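# Lift the ball off its ring with both hands

## Task

Grip the ball between the two hands, raise it at least three finger-widths above the ring it sits on, and keep it motionless in the air, touching nothing else at the end. Every motor of both hands must have stopped: if any entry in hand_stopped_by still says moving when the scene ends, it counts as failed.

## Robot and tools

ROBOT. A humanoid upper body stands on a mount past the table's -x edge and faces about +x. It has two 7-joint arms, left_arm (the robot's own left, on the +y side) and right_arm (on -y). Each ends in a five-finger hand. The left hand is the mirror of the right one.

SCENE FRAME. Positions in results are in metres. The table top is z = 0 and +z is up. +x runs away from the robot across the table, and the table's near edge is at x = 0.18. Each hand point can be at most 0.62 m from its shoulder. The shoulders sit roughly 0.3 to 0.4 m above the table at y = ±0.10. The body may be slightly turned or tilted, and reported positions get less accurate at long reach.

HAND POINT. This is a point 0.05 m in front of the palm, where a pinch would meet. Its own axes: +z runs along the straight fingers, +y points out of the palm, and +x runs across the palm toward the little finger on the right hand and toward the thumb on the left hand. Straight fingers reach 6 to 7 cm past it. A wrist bracket on the little-finger side can collide with things. If the thumb is turned fully in front of the palm, the hand can wrap an object 3.5 to 8 cm across, which then lies across the palm on the wrist side of the point. Turn the thumb before the hand reaches the object.

ROW. A row is 28 numbers, each in [-1, 1], and always covers both arms. The first 14 are for the left arm: dx, dy, dz, rx, ry, rz, then little, ring, middle, index, thumb_bend, thumb_turn, force_limit, speed. The next 14 are the same for the right arm.
- dx..rz are an offset, not a pose. They are measured in that hand point's own axes from its measured pose at the start of the action (for a call's first action, the last pose any result reported). Every row is measured from that same start, not from the row before. A value of 1.0 means 0.6 m or 180 degrees, and rx, ry, rz form one rotation vector.
- Finger targets: +1 is straight/open and -1 is curled shut. thumb_bend: +1 straight, -1 fully bent. thumb_turn: +1 beside the palm, -1 across in front of it. A pinch is about index -0.22, thumb_bend -0.75, thumb_turn -0.57.
- force_limit: the fingertip force at which a closing motor stops, linear from about 0 N at -1 to 10 N at +1 (15 N for the two thumb motors). It does not stop opening.
- speed: linear from near zero at -1 to full at +1. At full speed a whole finger stroke takes 0.6 s. For a soft grip close at -0.9 or slower, because fast fingers overshoot the limit.
- There are no 'no change' values for the hand. To keep a hand as it is, resend the eight hand numbers of the last row it carried out. If there has been none, send its six hand_measured values followed by hand_force_limit and hand_speed.

TOOLS
- execute_actions(actions): a list of actions. Each action is a table of up to 15 rows, one per 1/30 s step. A short table repeats its last row until the 15 steps are used. An empty list only returns state and images. Per step, the commanded pose is clipped to within 70 mm and 16 degrees of the measured pose, so a large offset can take several actions.
- move(target, speed, blocking): target is one 28-number row whose offsets count from the pose in the last result that showed one. Each hand point travels in a straight line, and both arms arrive together, taking 0.5 to 10 s. speed is in m/s, from 0.002 to 0.5 (default 0.25), and turning is limited to twice that in rad/s. Paths do not avoid obstacles or the other arm. Faster moves, or targets set deeper past a contact, press harder. With blocking=false the result comes after 0.5 s while the motion continues. Other actions are then refused until you call wait or stop.
- wait(seconds): 0 to 10. Lets the robot run on its last commands and returns early if a move finishes.
- stop(): brakes a running move. Braking needs some distance.
- zoom_image(camera, region): camera is cam_high (672x504), cam_left_wrist or cam_right_wrist (504x504 each). region is [x0, y0, x1, y1] in pixels from the top-left, at most 504x504.
- show_instructions(): shows the reference pages.
- finished_scene(scene): ends the current scene, given by its number. This cannot be undone.

RESULTS. The state line gives each hand point's end_effector_position and end_effector_quat_wxyz in the scene frame. 'Hand target' is where the controller is now heading. hand_measured, hand_stopped_by and hand_load_n each list six values in motor order. hand_stopped_by words: moving, target, force, stalled, fault (a dead motor). hand_load_n is positive when something pushes a finger open. If loads drop to near 0, the grip is lost. The 'move:' line gives the ending (done, off_target, moving, held, fault) and the limits applied: paced means the pose was clipped, held means a check blocked steps. 'pose unreachable' means the clearance check changed that arm's command. HELD in the step readings marks steps that were held back.

MOTORS. A hand motor starts only when its target changes by 0.01 or more. It then runs until it reaches the target, or until it hits force_limit while closing, and then locks. A blocked motor reads moving for its full stroke time and then stalled. To grip harder, raise force_limit and send a target further closed than hand_measured. To loosen, send a target more open.

AVOID. Do not push anything off the table, and do not drop or slip the ball. Keep the arms from striking or pressing on each other, including hands, brackets and wrists. Keep contact loads low: if a joint exceeds its load limit (23.2 N m, or 4.65 N m for wrist pitch and yaw), that arm halts for 10 s. Motors heat up while holding a load: MOTOR HOT appears at 90 °C, and at 120 °C the arm drops. Wait until every hand motor has settled before finishing.

Each tool is called after "Emit:" as a command line: name --argument value for each argument, lists and objects as JSON in quotes; but a table of rows of numbers goes row by row, as --pt "numbers of a row", without its own name.

Reference images:

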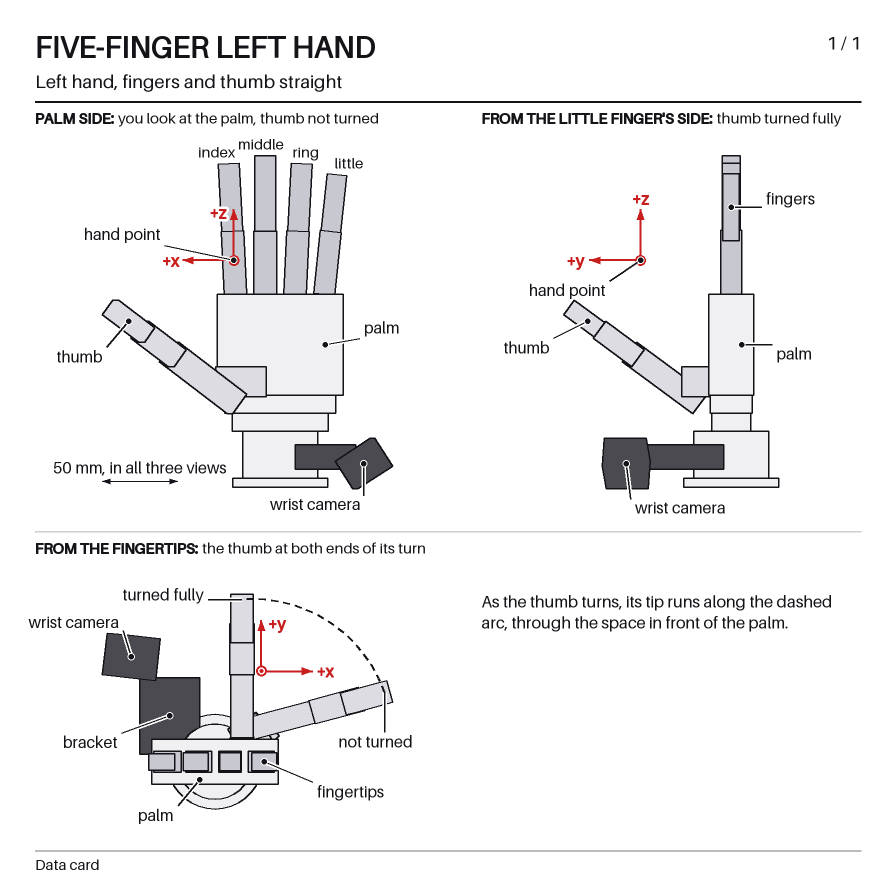

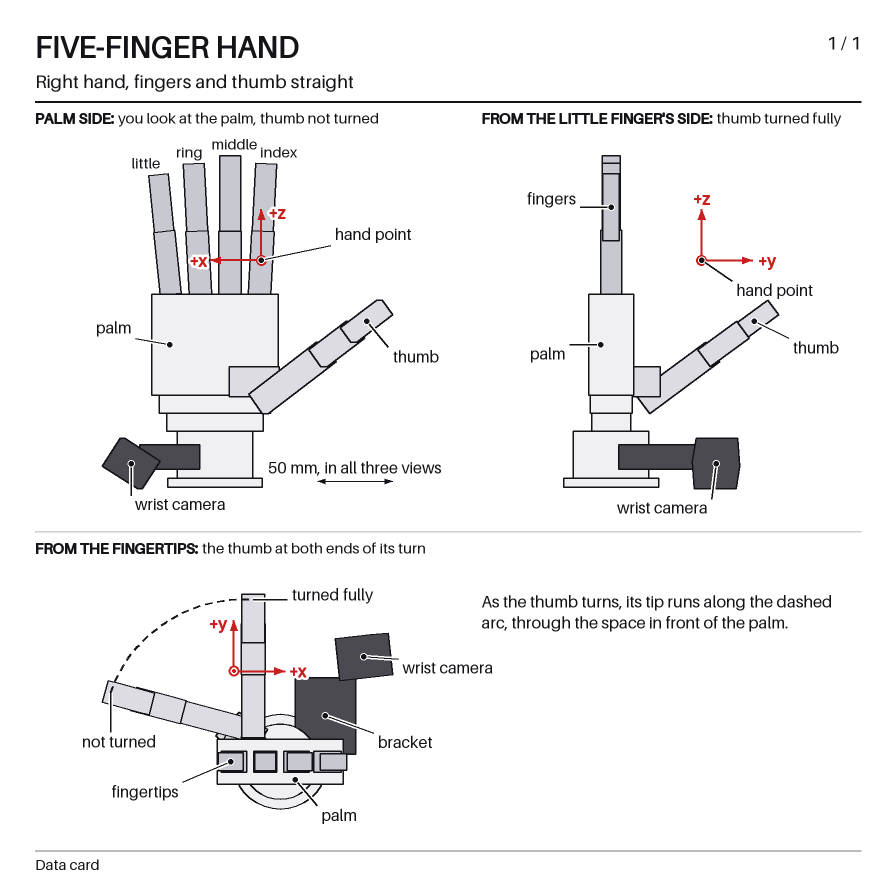

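## Session

I'll start by looking at the current state of the scene.

Emit:
execute_actions --actions '[]'

Scene clock: 0.00 s.
left_arm: end_effector_position=(+0.2192, +0.1504, +0.5071) hand_measured=(+1.000, +1.000, +1.000, +1.000, +1.000, +1.000) hand_load_n=(+0.0, +0.0, +0.0, +0.0, +0.0, +0.0) hand_stopped_by=(target, target, target, target, target, target) hand_force_limit=0.00 hand_speed=-0.80 end_effector_quat_wxyz=(+0.175, +0.129, -0.005, +0.976) | right_arm: end_effector_position=(+0.1224, -0.1831, +0.5342) hand_measured=(+1.000, +1.000, +1.000, +1.000, +1.000, +1.000) hand_load_n=(+0.0, +0.0, +0.0, +0.0, +0.0, +0.0) hand_stopped_by=(target, target, target, target, target, target) hand_force_limit=0.00 hand_speed=-0.80 end_effector_quat_wxyz=(+0.998, -0.006, +0.060, +0.017)
Joint positions: left_arm=[-0.212  0.438  0.168 -0.421 -0.651 -0.834 -0.172] | right_arm=[-0.135 -0.391 -0.271 -0.554  0.698 -0.896  0.167]
Joint velocities: left_arm=[ 0.008 -0.014 -0.012 -0.002  0.003  0.     0.   ] | right_arm=[0.    0.003 0.002 0.006 0.005 0.    0.   ]
Hand target (left_arm): +0.219, +0.150, +0.507; +0.175, +0.129, -0.005, +0.976
Hand target (right_arm): +0.122, -0.183, +0.534; +0.998, -0.006, +0.060, +0.017

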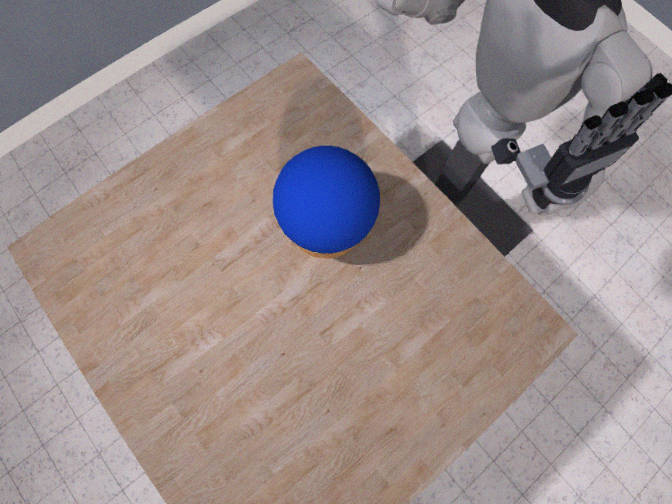

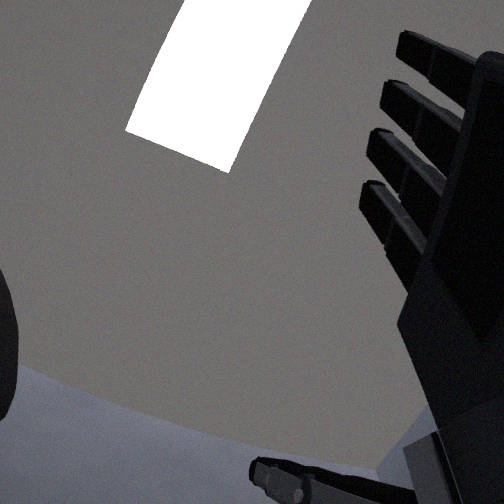

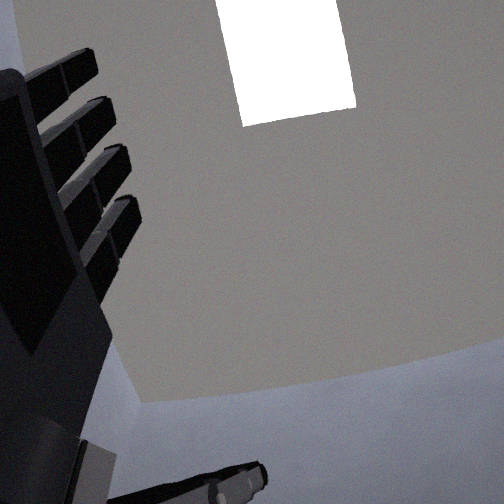

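Emit:
zoom_image --camera "cam_high" --region '[230, 0, 672, 340]'

Emit:
zoom_image --camera "cam_high" --region '[250, 130, 450, 290]'

Region (230, 0, 672, 340) of cam_high's 672x504 image, scaled by 1.140, with more detail than that image has; it fills the top 388 rows of this view, and the rest is white.

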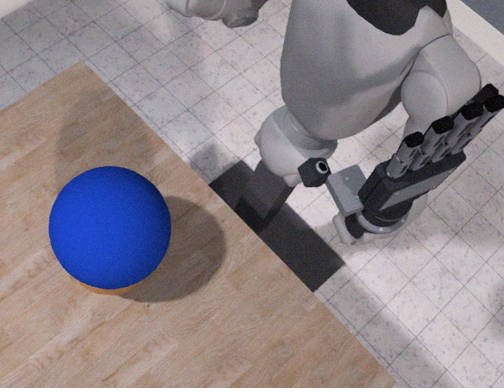

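Region (250, 130, 450, 290) of cam_high's 672x504 image, scaled by 2.520, with more detail than that image has; it fills the top 403 rows of this view, and the rest is white.

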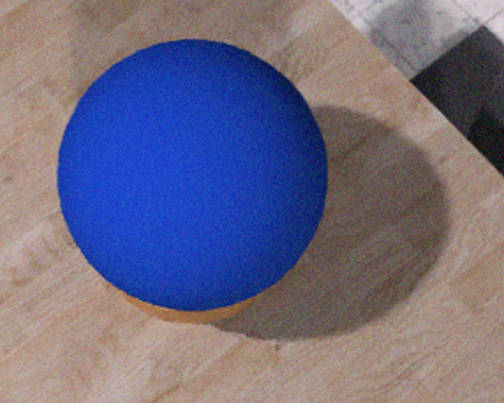

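Emit:
zoom_image --camera "cam_high" --region '[270, 30, 340, 90]'

Emit:
zoom_image --camera "cam_high" --region '[540, 300, 610, 370]'

Emit:
zoom_image --camera "cam_high" --region '[0, 215, 70, 285]'

Emit:
zoom_image --camera "cam_high" --region '[100, 404, 460, 504]'

Region (270, 30, 340, 90) of cam_high's 672x504 image, scaled by 7.200, with more detail than that image has; it fills the top 432 rows of this view, and the rest is white.

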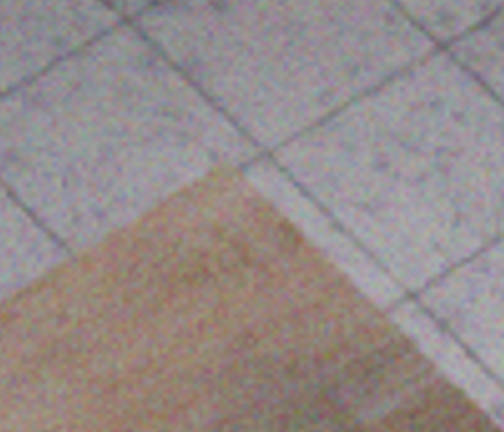

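Region (540, 300, 610, 370) of cam_high's 672x504 image, scaled by 7.200, with more detail than that image has.

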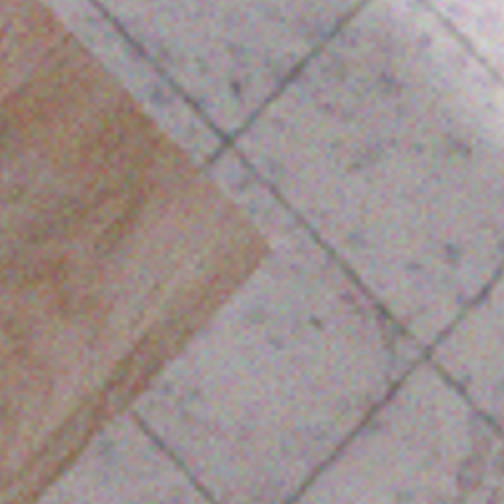

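Region (0, 215, 70, 285) of cam_high's 672x504 image, scaled by 7.200, with more detail than that image has.

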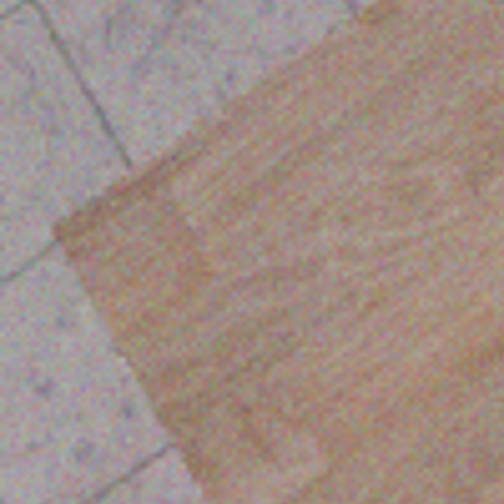

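Region (100, 404, 460, 504) of cam_high's 672x504 image, scaled by 1.400, with more detail than that image has.

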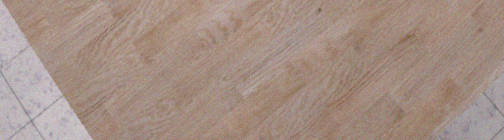

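Emit:
move --target '[-0.3413,-0.1125,-0.3325,0.0582,-0.4981,0.0483,1,1,1,1,1,1,0,-0.8, 0.3817,-0.1035,-0.4152,0.0540,0.5435,-0.0322,1,1,1,1,1,1,0,-0.8]' --speed 0.35

Scene clock: 98.90 s.
left_arm: end_effector_position=(+0.3780, +0.1599, +0.2580) hand_measured=(+1.000, +1.000, +1.000, +1.000, +1.000, +1.000) hand_load_n=(+0.0, +0.0, +0.0, +0.0, +0.0, +0.0) hand_stopped_by=(target, target, target, target, target, target) hand_force_limit=0.00 hand_speed=-0.80 end_effector_quat_wxyz=(+0.028, +0.788, -0.057, +0.612) | right_arm: end_effector_position=(+0.3228, -0.2331, +0.2633) hand_measured=(+1.000, +1.000, +1.000, +1.000, +1.000, +1.000) hand_load_n=(+0.0, +0.0, +0.0, +0.0, +0.0, +0.0) hand_stopped_by=(target, target, target, target, target, target) hand_force_limit=0.00 hand_speed=-0.80 end_effector_quat_wxyz=(+0.612, +0.043, +0.789, -0.032)
Joint positions: left_arm=[ 0.286  1.014  0.201 -0.558 -1.016  0.257  0.311] | right_arm=[ 0.268 -0.924 -0.132 -0.489  1.004  0.187 -0.216]
Joint velocities: left_arm=[-0.009 -0.005  0.011 -0.006  0.     0.008  0.   ] | right_arm=[-0.006  0.011  0.003  0.    -0.002  0.008  0.   ]
Hand target (left_arm): +0.378, +0.160, +0.257; +0.029, +0.790, -0.055, +0.610
Hand target (right_arm): +0.323, -0.234, +0.262; +0.610, +0.045, +0.790, -0.031
Off the commanded pose (left_arm): 0.005 m, 2 deg.
Off the commanded pose (right_arm): 0.008 m, 2 deg.
move: off_target (left_arm, right_arm)

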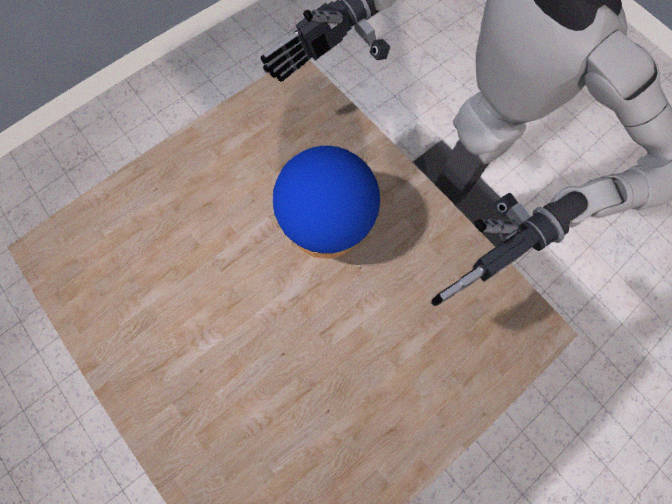

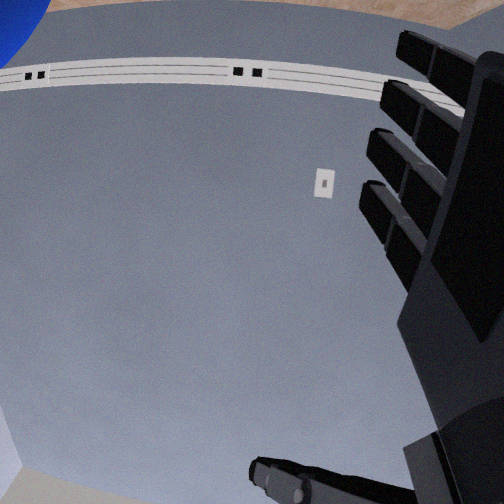

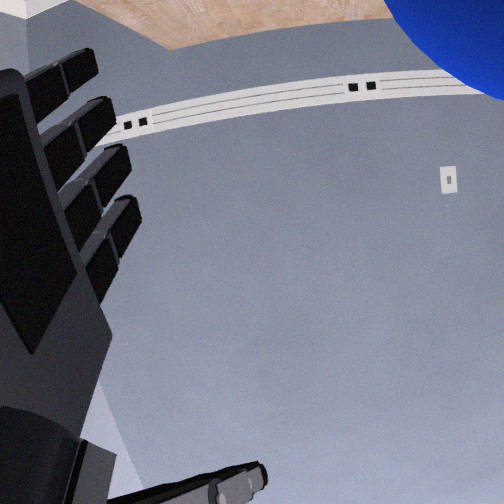

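Emit:
zoom_image --camera "cam_high" --region '[120, 115, 190, 185]'

Emit:
zoom_image --camera "cam_high" --region '[240, 0, 410, 130]'

Emit:
zoom_image --camera "cam_high" --region '[410, 170, 610, 330]'

Region (120, 115, 190, 185) of cam_high's 672x504 image, scaled by 7.200, with more detail than that image has.

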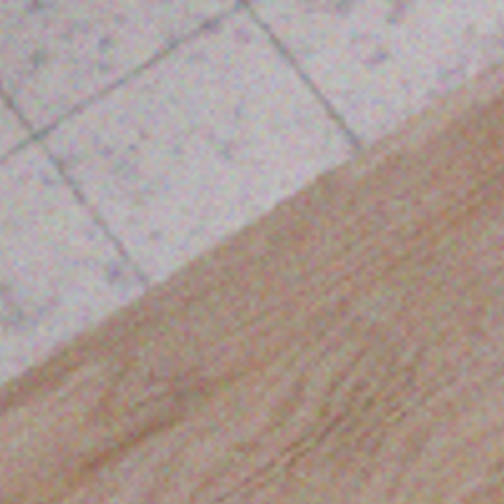

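Region (240, 0, 410, 130) of cam_high's 672x504 image, scaled by 2.965, with more detail than that image has; it fills the top 385 rows of this view, and the rest is white.

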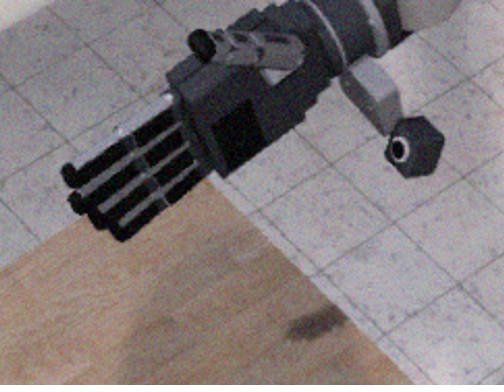

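Region (410, 170, 610, 330) of cam_high's 672x504 image, scaled by 2.520, with more detail than that image has; it fills the top 403 rows of this view, and the rest is white.

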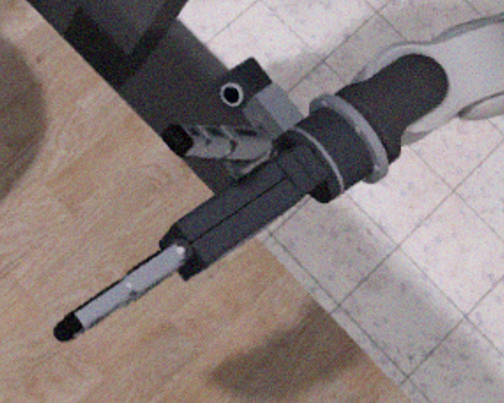

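Emit:
zoom_image --camera "cam_high" --region '[120, 434, 190, 504]'

Emit:
zoom_image --camera "cam_high" --region '[390, 434, 460, 504]'

Emit:
zoom_image --camera "cam_high" --region '[50, 340, 120, 410]'

Emit:
zoom_image --camera "cam_high" --region '[460, 385, 530, 455]'

Region (120, 434, 190, 504) of cam_high's 672x504 image, scaled by 7.200, with more detail than that image has.

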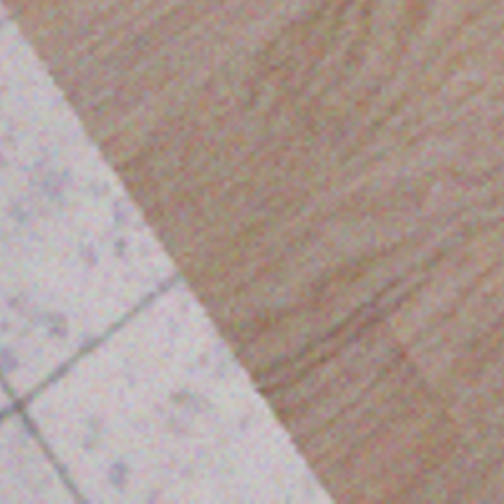

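Region (390, 434, 460, 504) of cam_high's 672x504 image, scaled by 7.200, with more detail than that image has.

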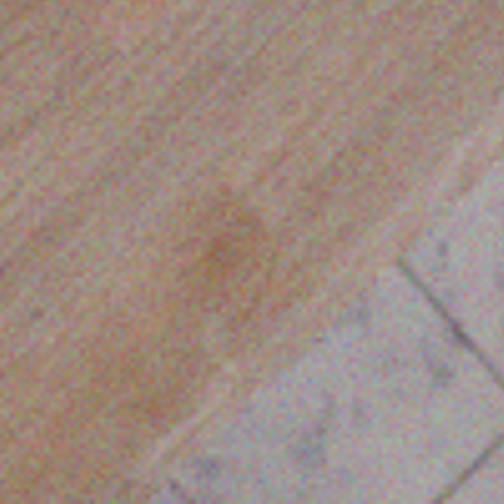

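Region (50, 340, 120, 410) of cam_high's 672x504 image, scaled by 7.200, with more detail than that image has.

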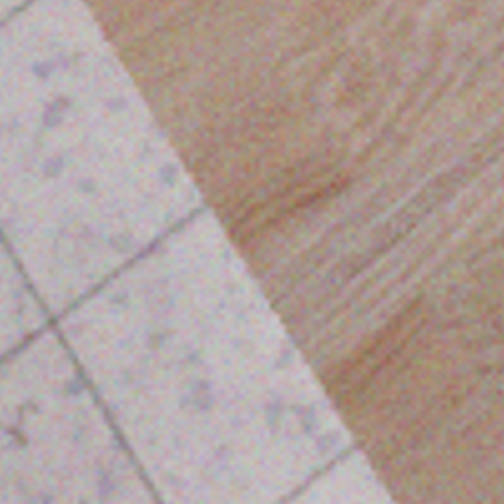

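Region (460, 385, 530, 455) of cam_high's 672x504 image, scaled by 7.200, with more detail than that image has.

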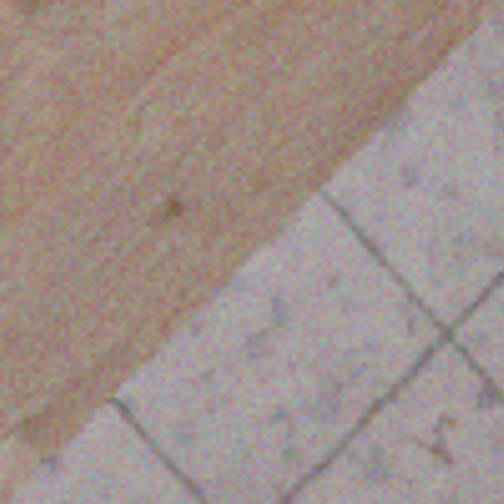

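Emit:
move --target '[-0.1812,0.1877,0.1910,-0.0348,0.0232,-0.0343,0.8,0.9,1,1,1,1,0,-0.5, 0.1932,0.1298,0.2013,-0.0182,-0.0236,0.0290,0.8,0.9,1,1,1,1,0,-0.5]' --speed 0.2

Scene clock: 206.40 s.
left_arm: end_effector_position=(+0.4484, +0.0328, +0.1260) hand_measured=(+0.800, +0.900, +1.000, +1.000, +1.000, +1.000) hand_load_n=(+0.0, +0.0, +0.0, +0.0, +0.0, +0.0) hand_stopped_by=(target, target, target, target, target, target) hand_force_limit=0.00 hand_speed=-0.50 end_effector_quat_wxyz=(+0.110, +0.765, -0.052, +0.632) | right_arm: end_effector_position=(+0.4141, -0.1566, +0.1150) hand_measured=(+0.800, +0.900, +1.000, +1.000, +1.000, +1.000) hand_load_n=(+0.0, +0.0, +0.0, +0.0, +0.0, +0.0) hand_stopped_by=(target, target, target, target, target, target) hand_force_limit=0.00 hand_speed=-0.50 end_effector_quat_wxyz=(+0.637, +0.057, +0.769, +0.025)
Joint positions: left_arm=[-0.454  0.263 -0.279  0.756 -0.445 -0.37   0.013] | right_arm=[-0.524 -0.169  0.171  1.104  0.492 -0.591  0.177]
Joint velocities: left_arm=[ 0.002  0.005 -0.006 -0.003 -0.003  0.     0.   ] | right_arm=[-0.052  0.02  -0.038  0.101  0.002 -0.069  0.047]
Hand target (left_arm): +0.449, +0.032, +0.127; +0.112, +0.764, -0.051, +0.633
Hand target (right_arm): +0.415, -0.157, +0.116; +0.638, +0.059, +0.767, +0.027
Off the commanded pose (left_arm): 0.010 m, 1 deg.
Off the commanded pose (right_arm): 0.011 m, 1 deg.
move: off_target (left_arm, right_arm)

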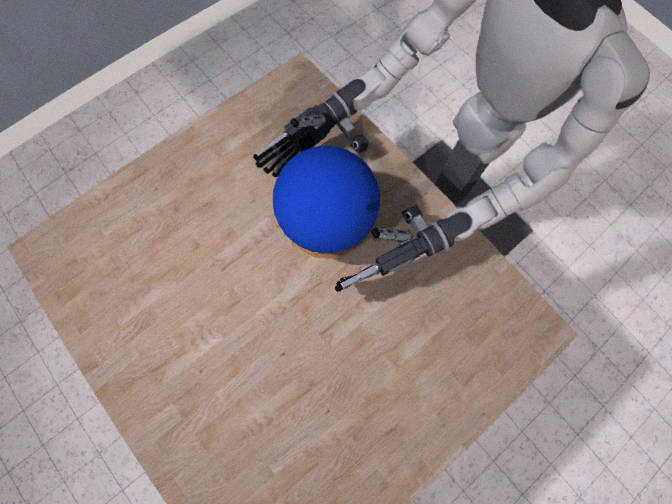

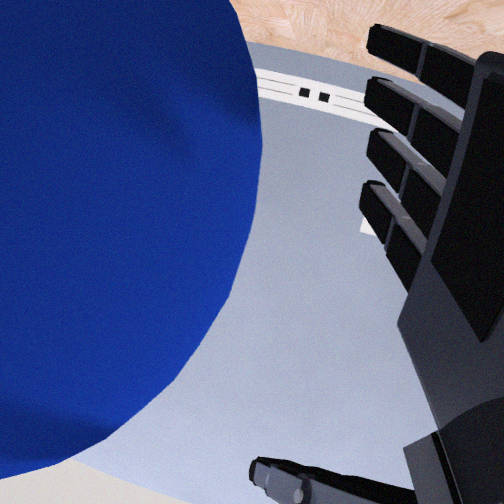

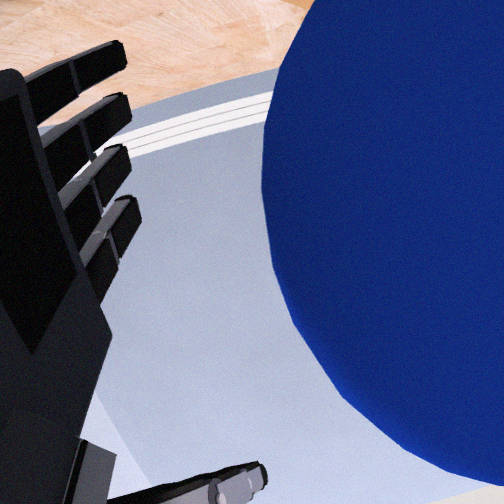

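Emit:
zoom_image --camera "cam_high" --region '[230, 70, 480, 310]'

Region (230, 70, 480, 310) of cam_high's 672x504 image, scaled by 2.016, with more detail than that image has; it fills the top 484 rows of this view, and the rest is white.

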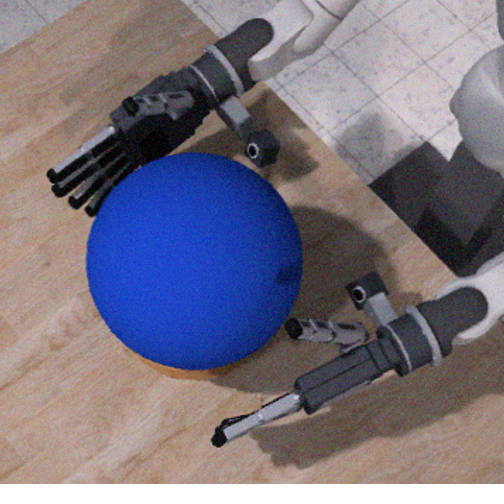

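Emit:
move --target '[-0.0150,0.0568,0.0075,0,0,0,0.8,0.9,1,1,1,1,0,-0.5, -0.0028,0.0588,0.0045,0,0,0,0.8,0.9,1,1,1,1,0,-0.5]' --speed 0.06

Scene clock: 236.30 s.
left_arm: end_effector_position=(+0.4433, -0.0019, +0.1206) hand_measured=(+0.800, +0.900, +1.000, +1.000, +1.000, +1.000) hand_load_n=(+0.0, +0.0, +0.0, +0.0, +0.0, +0.0) hand_stopped_by=(target, target, target, target, target, target) hand_force_limit=0.00 hand_speed=-0.50 end_effector_quat_wxyz=(+0.112, +0.765, -0.052, +0.632) | right_arm: end_effector_position=(+0.4204, -0.1236, +0.1229) hand_measured=(+0.800, +0.900, +1.000, +1.000, +1.000, +1.000) hand_load_n=(+0.0, +0.0, +0.0, +0.0, +0.0, +0.0) hand_stopped_by=(target, target, target, target, target, target) hand_force_limit=0.00 hand_speed=-0.50 end_effector_quat_wxyz=(+0.640, +0.061, +0.766, +0.026)
Joint positions: left_arm=[-0.494  0.159 -0.32   0.844 -0.385 -0.425  0.095] | right_arm=[-0.48  -0.119  0.249  0.924  0.443 -0.505  0.008]
Joint velocities: left_arm=[-0.006  0.     0.008  0.011 -0.003 -0.002  0.001] | right_arm=[ 0.014  0.005  0.002 -0.003  0.009  0.007 -0.004]
Hand target (left_arm): +0.444, -0.002, +0.121; +0.110, +0.764, -0.053, +0.633
Hand target (right_arm): +0.420, -0.123, +0.122; +0.638, +0.059, +0.767, +0.025
Off the commanded pose (left_arm): 0.001 m, 0 deg.
Off the commanded pose (right_arm): 0.004 m, 1 deg.
move: off_target (right_arm)

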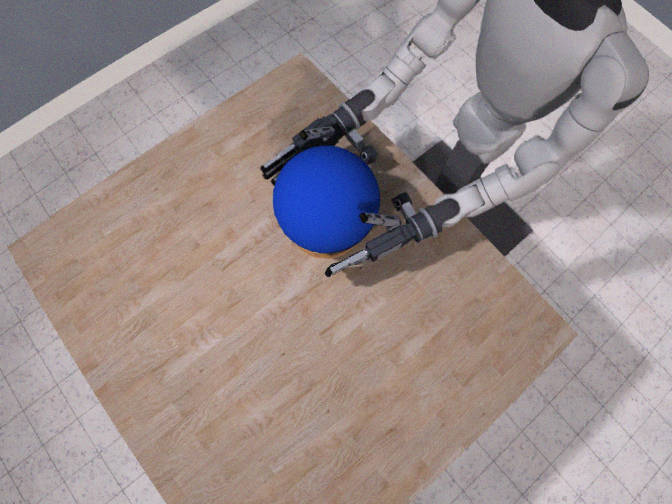

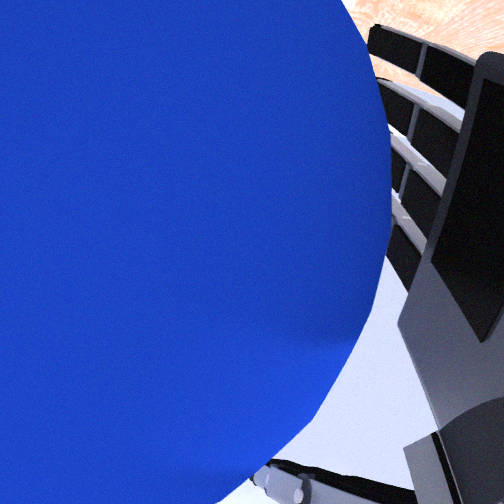

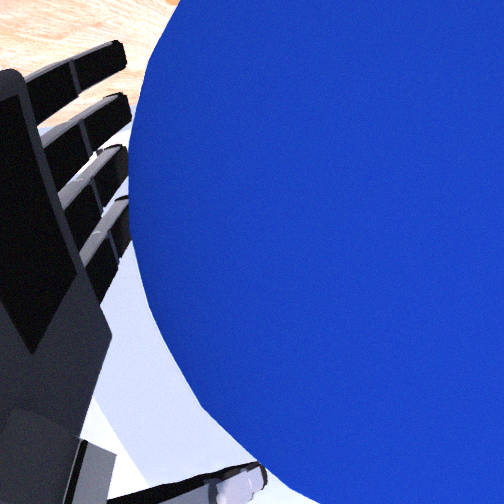

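Emit:
move --target '[-0.0021,0.0247,0.0025,0,0,0,0.8,0.9,1,1,1,1,0,-0.5, 0.0064,0.0327,0.0034,0,0,0,0.8,0.9,1,1,1,1,0,-0.5]' --speed 0.025

Scene clock: 243.80 s.
left_arm: end_effector_position=(+0.4418, -0.0137, +0.1202) hand_measured=(+0.800, +0.900, +1.000, +1.000, +1.000, +1.000) hand_load_n=(+0.0, +0.0, +0.0, +0.0, +0.0, +0.0) hand_stopped_by=(target, target, target, target, target, target) hand_force_limit=0.00 hand_speed=-0.50 end_effector_quat_wxyz=(+0.110, +0.766, -0.049, +0.631) | right_arm: end_effector_position=(+0.4229, -0.1086, +0.1214) hand_measured=(+0.800, +0.900, +1.000, +1.000, +1.000, +1.000) hand_load_n=(+0.0, +0.0, +0.0, +0.0, +0.0, +0.0) hand_stopped_by=(target, target, target, target, target, target) hand_force_limit=0.00 hand_speed=-0.50 end_effector_quat_wxyz=(+0.640, +0.067, +0.765, +0.024)
Joint positions: left_arm=[-0.506  0.125 -0.337  0.859 -0.367 -0.429  0.138] | right_arm=[-0.501 -0.07   0.268  0.962  0.422 -0.533 -0.045]
Joint velocities: left_arm=[-0.003 -0.003  0.006  0.002 -0.003 -0.002  0.003] | right_arm=[-0.005  0.002 -0.008 -0.008 -0.006 -0.005 -0.004]
Hand target (left_arm): +0.441, -0.017, +0.121; +0.111, +0.765, -0.052, +0.632
Hand target (right_arm): +0.423, -0.104, +0.121; +0.640, +0.062, +0.766, +0.027
Off the commanded pose (left_arm): 0.003 m, 0 deg.
Off the commanded pose (right_arm): 0.005 m, 1 deg.
move: off_target (right_arm)

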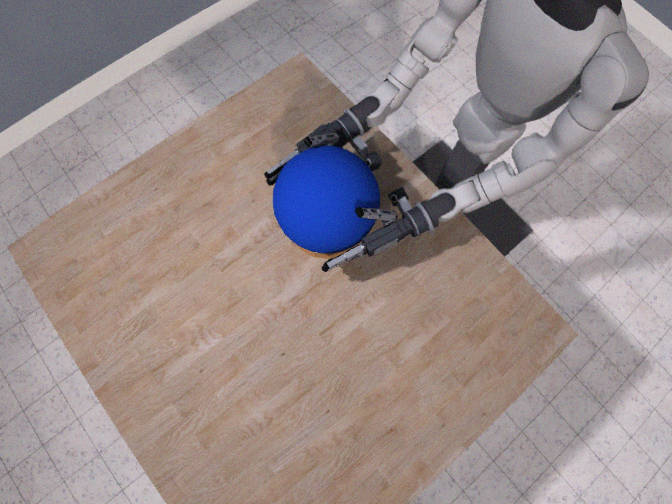

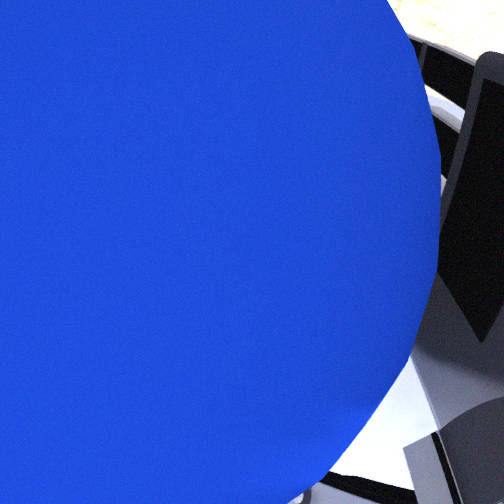

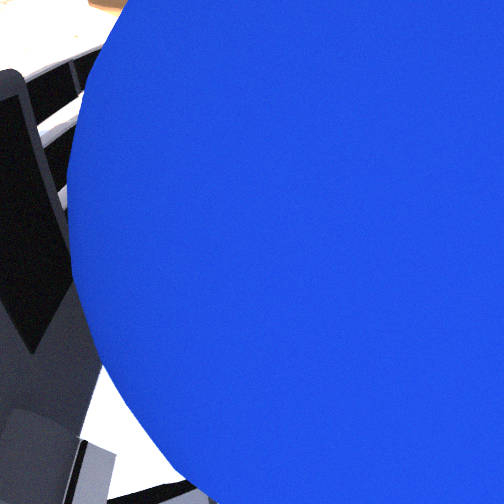

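Emit:
move --target '[-0.0028,0.0330,0.0033,-0.002,0,0.001,-0.2,-0.2,-0.2,-0.2,1,1,-0.4,-0.9, 0.0031,0.0330,0.0034,-0.0035,0,-0.001,-0.2,-0.2,-0.2,-0.2,1,1,-0.4,-0.9]' --speed 0.03

Scene clock: 264.37 s.
left_arm: end_effector_position=(+0.4471, -0.0089, +0.1160) hand_measured=(+0.362, +0.630, +0.590, +0.580, +1.000, +1.000) hand_load_n=(+2.5, +0.0, +0.0, +1.0, +0.0, +0.0) hand_stopped_by=(force, force, force, force, target, target) hand_force_limit=-0.40 hand_speed=-0.90 end_effector_quat_wxyz=(+0.084, +0.770, -0.033, +0.631) | right_arm: end_effector_position=(+0.4265, -0.1134, +0.1202) hand_measured=(+0.340, +0.584, +0.562, +0.552, +1.000, +1.000) hand_load_n=(+2.5, +0.0, +0.0, +2.0, +0.0, +0.0) hand_stopped_by=(force, force, force, force, target, target) hand_force_limit=-0.40 hand_speed=-0.90 end_effector_quat_wxyz=(+0.640, +0.084, +0.764, +0.003)
Joint positions: left_arm=[-0.527  0.113 -0.365  0.902 -0.374 -0.45   0.219] | right_arm=[-0.522 -0.062  0.312  1.001  0.45  -0.565 -0.122]
Joint velocities: left_arm=[ 0.009  0.009 -0.02   0.    -0.003 -0.002  0.   ] | right_arm=[ 0.003 -0.006  0.031  0.014  0.006  0.     0.   ]
Hand target (left_arm): +0.439, -0.033, +0.121; +0.111, +0.765, -0.053, +0.632
Hand target (right_arm): +0.426, -0.089, +0.122; +0.641, +0.063, +0.765, +0.028
Off the commanded pose (left_arm): 0.026 m, 4 deg.
Off the commanded pose (right_arm): 0.025 m, 4 deg.
move: off_target (left_arm, right_arm)

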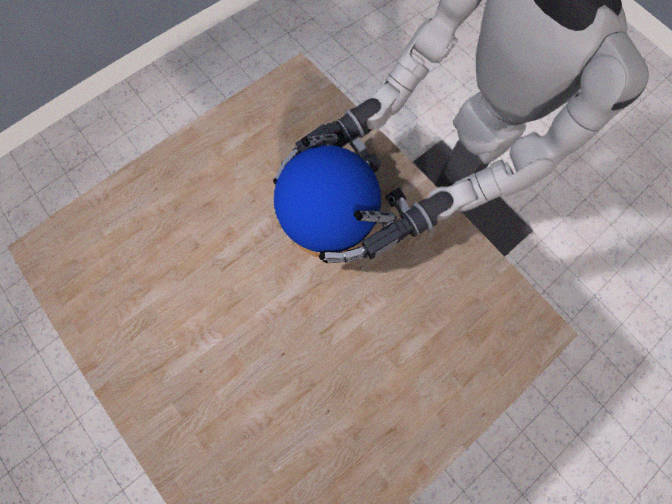

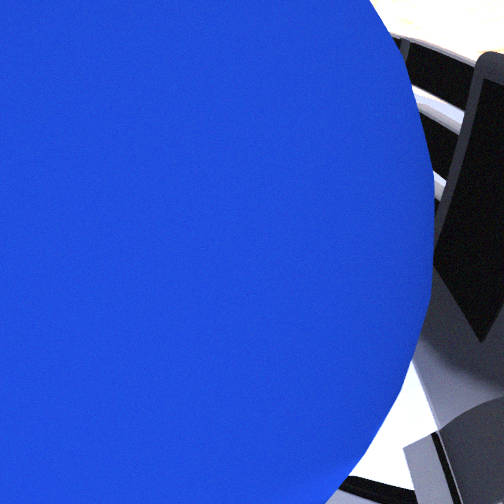

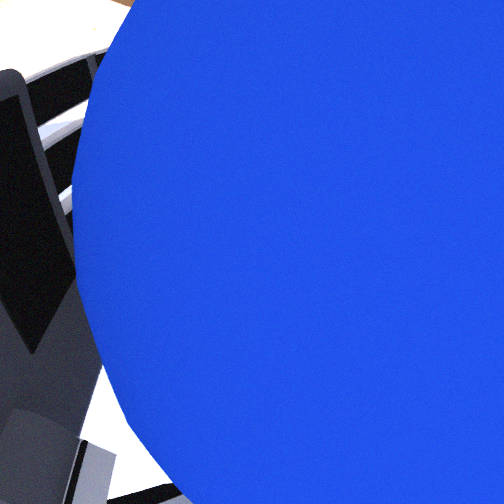

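Emit:
execute_actions --actions '[[ [0.0030,0.0464,-0.0069,-0.0224,0.002,-0.0009,-0.2,-0.2,-0.2,-0.2,1,1,-0.4,-0.9, 0.0029,0.0446,-0.0048,-0.0218,0.0013,0,-0.2,-0.2,-0.2,-0.2,1,1,-0.4,-0.9], [0.0028,0.0506,-0.0060,-0.0233,0.002,-0.0009,-0.2,-0.2,-0.2,-0.2,1,1,-0.4,-0.9, 0.0032,0.0489,-0.0040,-0.0228,0.0013,0,-0.2,-0.2,-0.2,-0.2,1,1,-0.4,-0.9], [0.0026,0.0547,-0.0050,-0.0242,0.002,-0.0009,-0.2,-0.2,-0.2,-0.2,1,1,-0.4,-0.9, 0.0035,0.0531,-0.0033,-0.0237,0.0013,0,-0.2,-0.2,-0.2,-0.2,1,1,-0.4,-0.9], [0.0024,0.0588,-0.0041,-0.0251,0.002,-0.0009,-0.2,-0.2,-0.2,-0.2,1,1,-0.4,-0.9, 0.0038,0.0574,-0.0025,-0.0247,0.0013,0,-0.2,-0.2,-0.2,-0.2,1,1,-0.4,-0.9], [0.0022,0.0630,-0.0032,-0.0260,0.002,-0.0009,-0.2,-0.2,-0.2,-0.2,1,1,-0.4,-0.9, 0.0042,0.0617,-0.0017,-0.0257,0.0013,0,-0.2,-0.2,-0.2,-0.2,1,1,-0.4,-0.9], [0.0021,0.0671,-0.0023,-0.0270,0.002,-0.0009,-0.2,-0.2,-0.2,-0.2,1,1,-0.4,-0.9, 0.0045,0.0660,-0.0009,-0.0267,0.0013,0,-0.2,-0.2,-0.2,-0.2,1,1,-0.4,-0.9], [0.0019,0.0712,-0.0014,-0.0279,0.002,-0.0009,-0.2,-0.2,-0.2,-0.2,1,1,-0.4,-0.9, 0.0048,0.0703,-0.0001,-0.0277,0.0013,0,-0.2,-0.2,-0.2,-0.2,1,1,-0.4,-0.9], [0.0017,0.0753,-0.0004,-0.0288,0.002,-0.0009,-0.2,-0.2,-0.2,-0.2,1,1,-0.4,-0.9, 0.0051,0.0745,0.0006,-0.0286,0.0013,0,-0.2,-0.2,-0.2,-0.2,1,1,-0.4,-0.9], [0.0015,0.0795,0.0005,-0.0297,0.002,-0.0009,-0.2,-0.2,-0.2,-0.2,1,1,-0.4,-0.9, 0.0054,0.0788,0.0014,-0.0296,0.0013,0,-0.2,-0.2,-0.2,-0.2,1,1,-0.4,-0.9], [0.0013,0.0836,0.0014,-0.0306,0.002,-0.0009,-0.2,-0.2,-0.2,-0.2,1,1,-0.4,-0.9, 0.0057,0.0831,0.0022,-0.0306,0.0013,0,-0.2,-0.2,-0.2,-0.2,1,1,-0.4,-0.9] ]]'

Emit:
wait --seconds 0.5

Scene clock: 312.57 s.
left_arm: end_effector_position=(+0.4547, -0.0096, +0.1171) hand_measured=(+0.362, +0.630, +0.590, +0.580, +1.000, +1.000) hand_load_n=(+1.0, +0.0, +0.0, +0.0, +0.0, +0.5) hand_stopped_by=(force, force, force, force, target, target) hand_force_limit=-0.40 hand_speed=-0.90 end_effector_quat_wxyz=(+0.076, +0.769, -0.020, +0.635) | right_arm: end_effector_position=(+0.4330, -0.1134, +0.1197) hand_measured=(+0.340, +0.584, +0.562, +0.552, +1.000, +1.000) hand_load_n=(+0.5, +0.0, +0.0, +0.0, +0.0, +1.0) hand_stopped_by=(force, force, force, force, target, target) hand_force_limit=-0.40 hand_speed=-0.90 end_effector_quat_wxyz=(+0.640, +0.097, +0.762, -0.004)
Joint positions: left_arm=[-0.587  0.085 -0.374  1.013 -0.397 -0.509  0.239] | right_arm=[-0.588 -0.034  0.336  1.125  0.495 -0.63  -0.139]
Joint velocities: left_arm=[-0.058 -0.006 -0.048  0.15  -0.077 -0.113  0.   ] | right_arm=[-0.092  0.006  0.164  0.202  0.184 -0.152  0.   ]
Hand target (left_arm): +0.438, -0.056, +0.124; +0.121, +0.762, -0.063, +0.633
Hand target (right_arm): +0.431, -0.065, +0.124; +0.641, +0.053, +0.764, +0.042
Off the commanded pose (left_arm): 0.051 m, 7 deg.
Off the commanded pose (right_arm): 0.050 m, 7 deg.
joint sent to its limit (right arm) — the command would take joint 2 (shoulder roll) past its upper limit, so that joint was sent only as far as its limit.
Step readings (end_effector_position):
0: left_arm (+0.4471, -0.0089, +0.1160) | right_arm (+0.4265, -0.1134, +0.1202)
1: left_arm (+0.4471, -0.0089, +0.1160) | right_arm (+0.4265, -0.1134, +0.1201)
2: left_arm (+0.4471, -0.0090, +0.1160) | right_arm (+0.4266, -0.1134, +0.1200)
4: left_arm (+0.4476, -0.0091, +0.1160) | right_arm (+0.4271, -0.1133, +0.1199)
8: left_arm (+0.4505, -0.0094, +0.1162) | right_arm (+0.4298, -0.1135, +0.1199)
15: end_effector_position above

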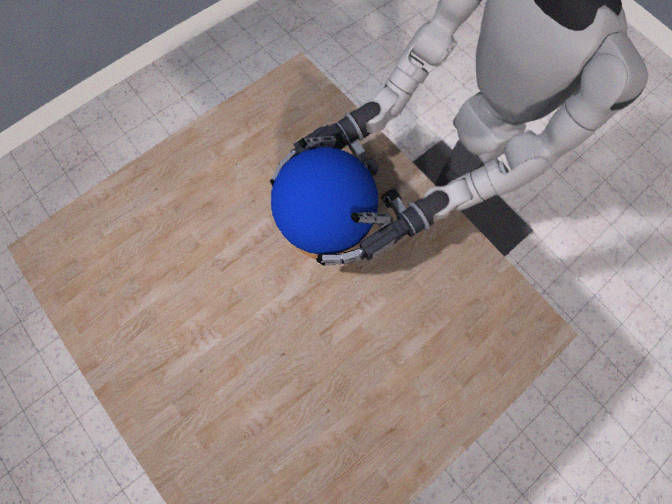

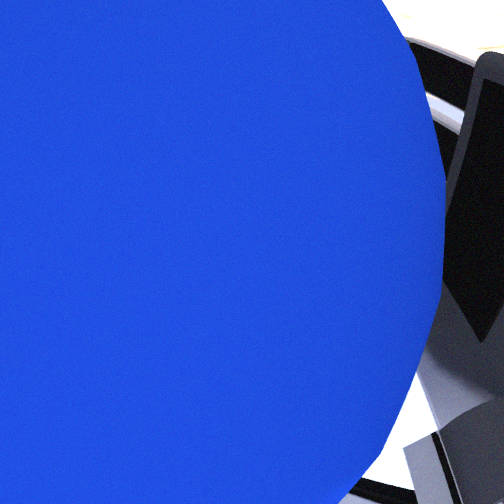

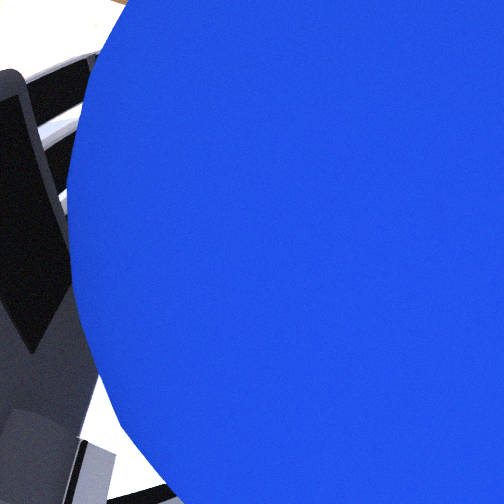

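Scene clock: 313.07 s.
left_arm: end_effector_position=(+0.4548, -0.0097, +0.1171) hand_measured=(+0.362, +0.630, +0.590, +0.580, +1.000, +1.000) hand_load_n=(+1.0, +0.0, +0.0, +0.0, +0.0, +1.0) hand_stopped_by=(force, force, force, force, target, target) hand_force_limit=-0.40 hand_speed=-0.90 end_effector_quat_wxyz=(+0.076, +0.769, -0.020, +0.635) | right_arm: end_effector_position=(+0.4332, -0.1133, +0.1197) hand_measured=(+0.340, +0.584, +0.562, +0.552, +1.000, +1.000) hand_load_n=(+0.0, +0.0, +0.0, +0.0, +0.0, +1.0) hand_stopped_by=(force, force, force, force, target, target) hand_force_limit=-0.40 hand_speed=-0.90 end_effector_quat_wxyz=(+0.641, +0.097, +0.762, -0.004)
Joint positions: left_arm=[-0.59   0.085 -0.378  1.021 -0.401 -0.515  0.239] | right_arm=[-0.594 -0.034  0.345  1.137  0.506 -0.638 -0.139]
Joint velocities: left_arm=[-0.005  0.     0.002  0.     0.006  0.     0.   ] | right_arm=[ 0.    -0.009 -0.011  0.008  0.003  0.     0.   ]
Hand target (left_arm): +0.438, -0.056, +0.124; +0.121, +0.762, -0.063, +0.633
Hand target (right_arm): +0.431, -0.065, +0.124; +0.641, +0.053, +0.764, +0.042
Off the commanded pose (left_arm): 0.051 m, 7 deg.
Off the commanded pose (right_arm): 0.049 m, 7 deg.
wait: 0.50 s; at rest by 0.17 s

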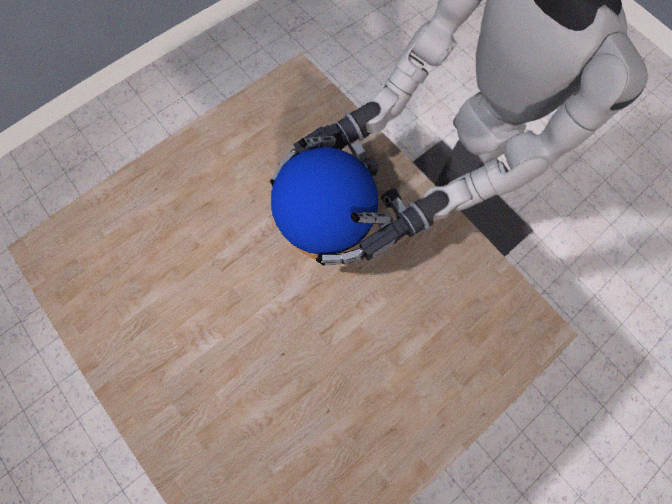

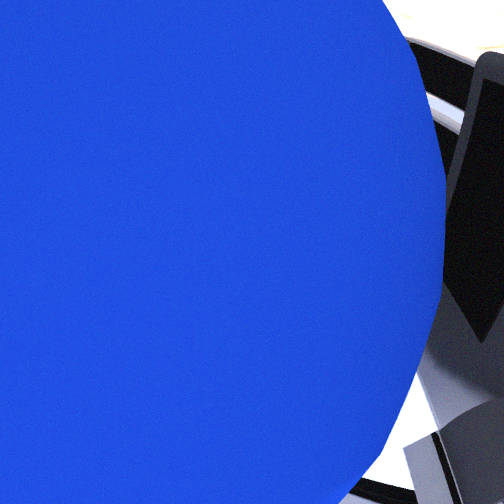

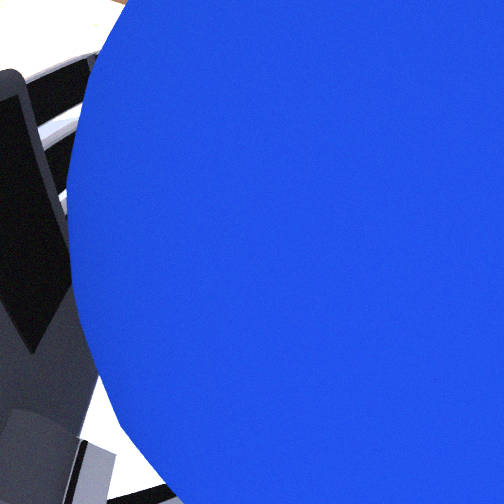

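Emit:
zoom_image --camera "cam_high" --region '[250, 90, 470, 280]'

Region (250, 90, 470, 280) of cam_high's 672x504 image, scaled by 2.291, with more detail than that image has; it fills the top 435 rows of this view, and the rest is white.

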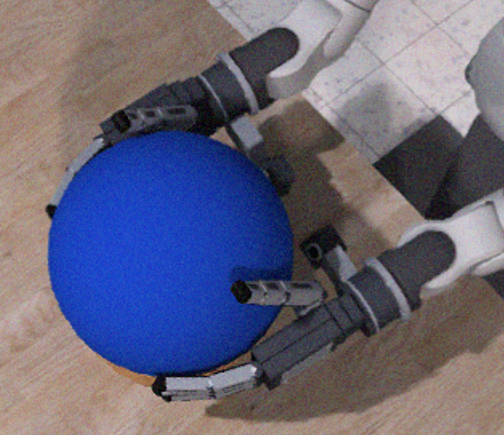

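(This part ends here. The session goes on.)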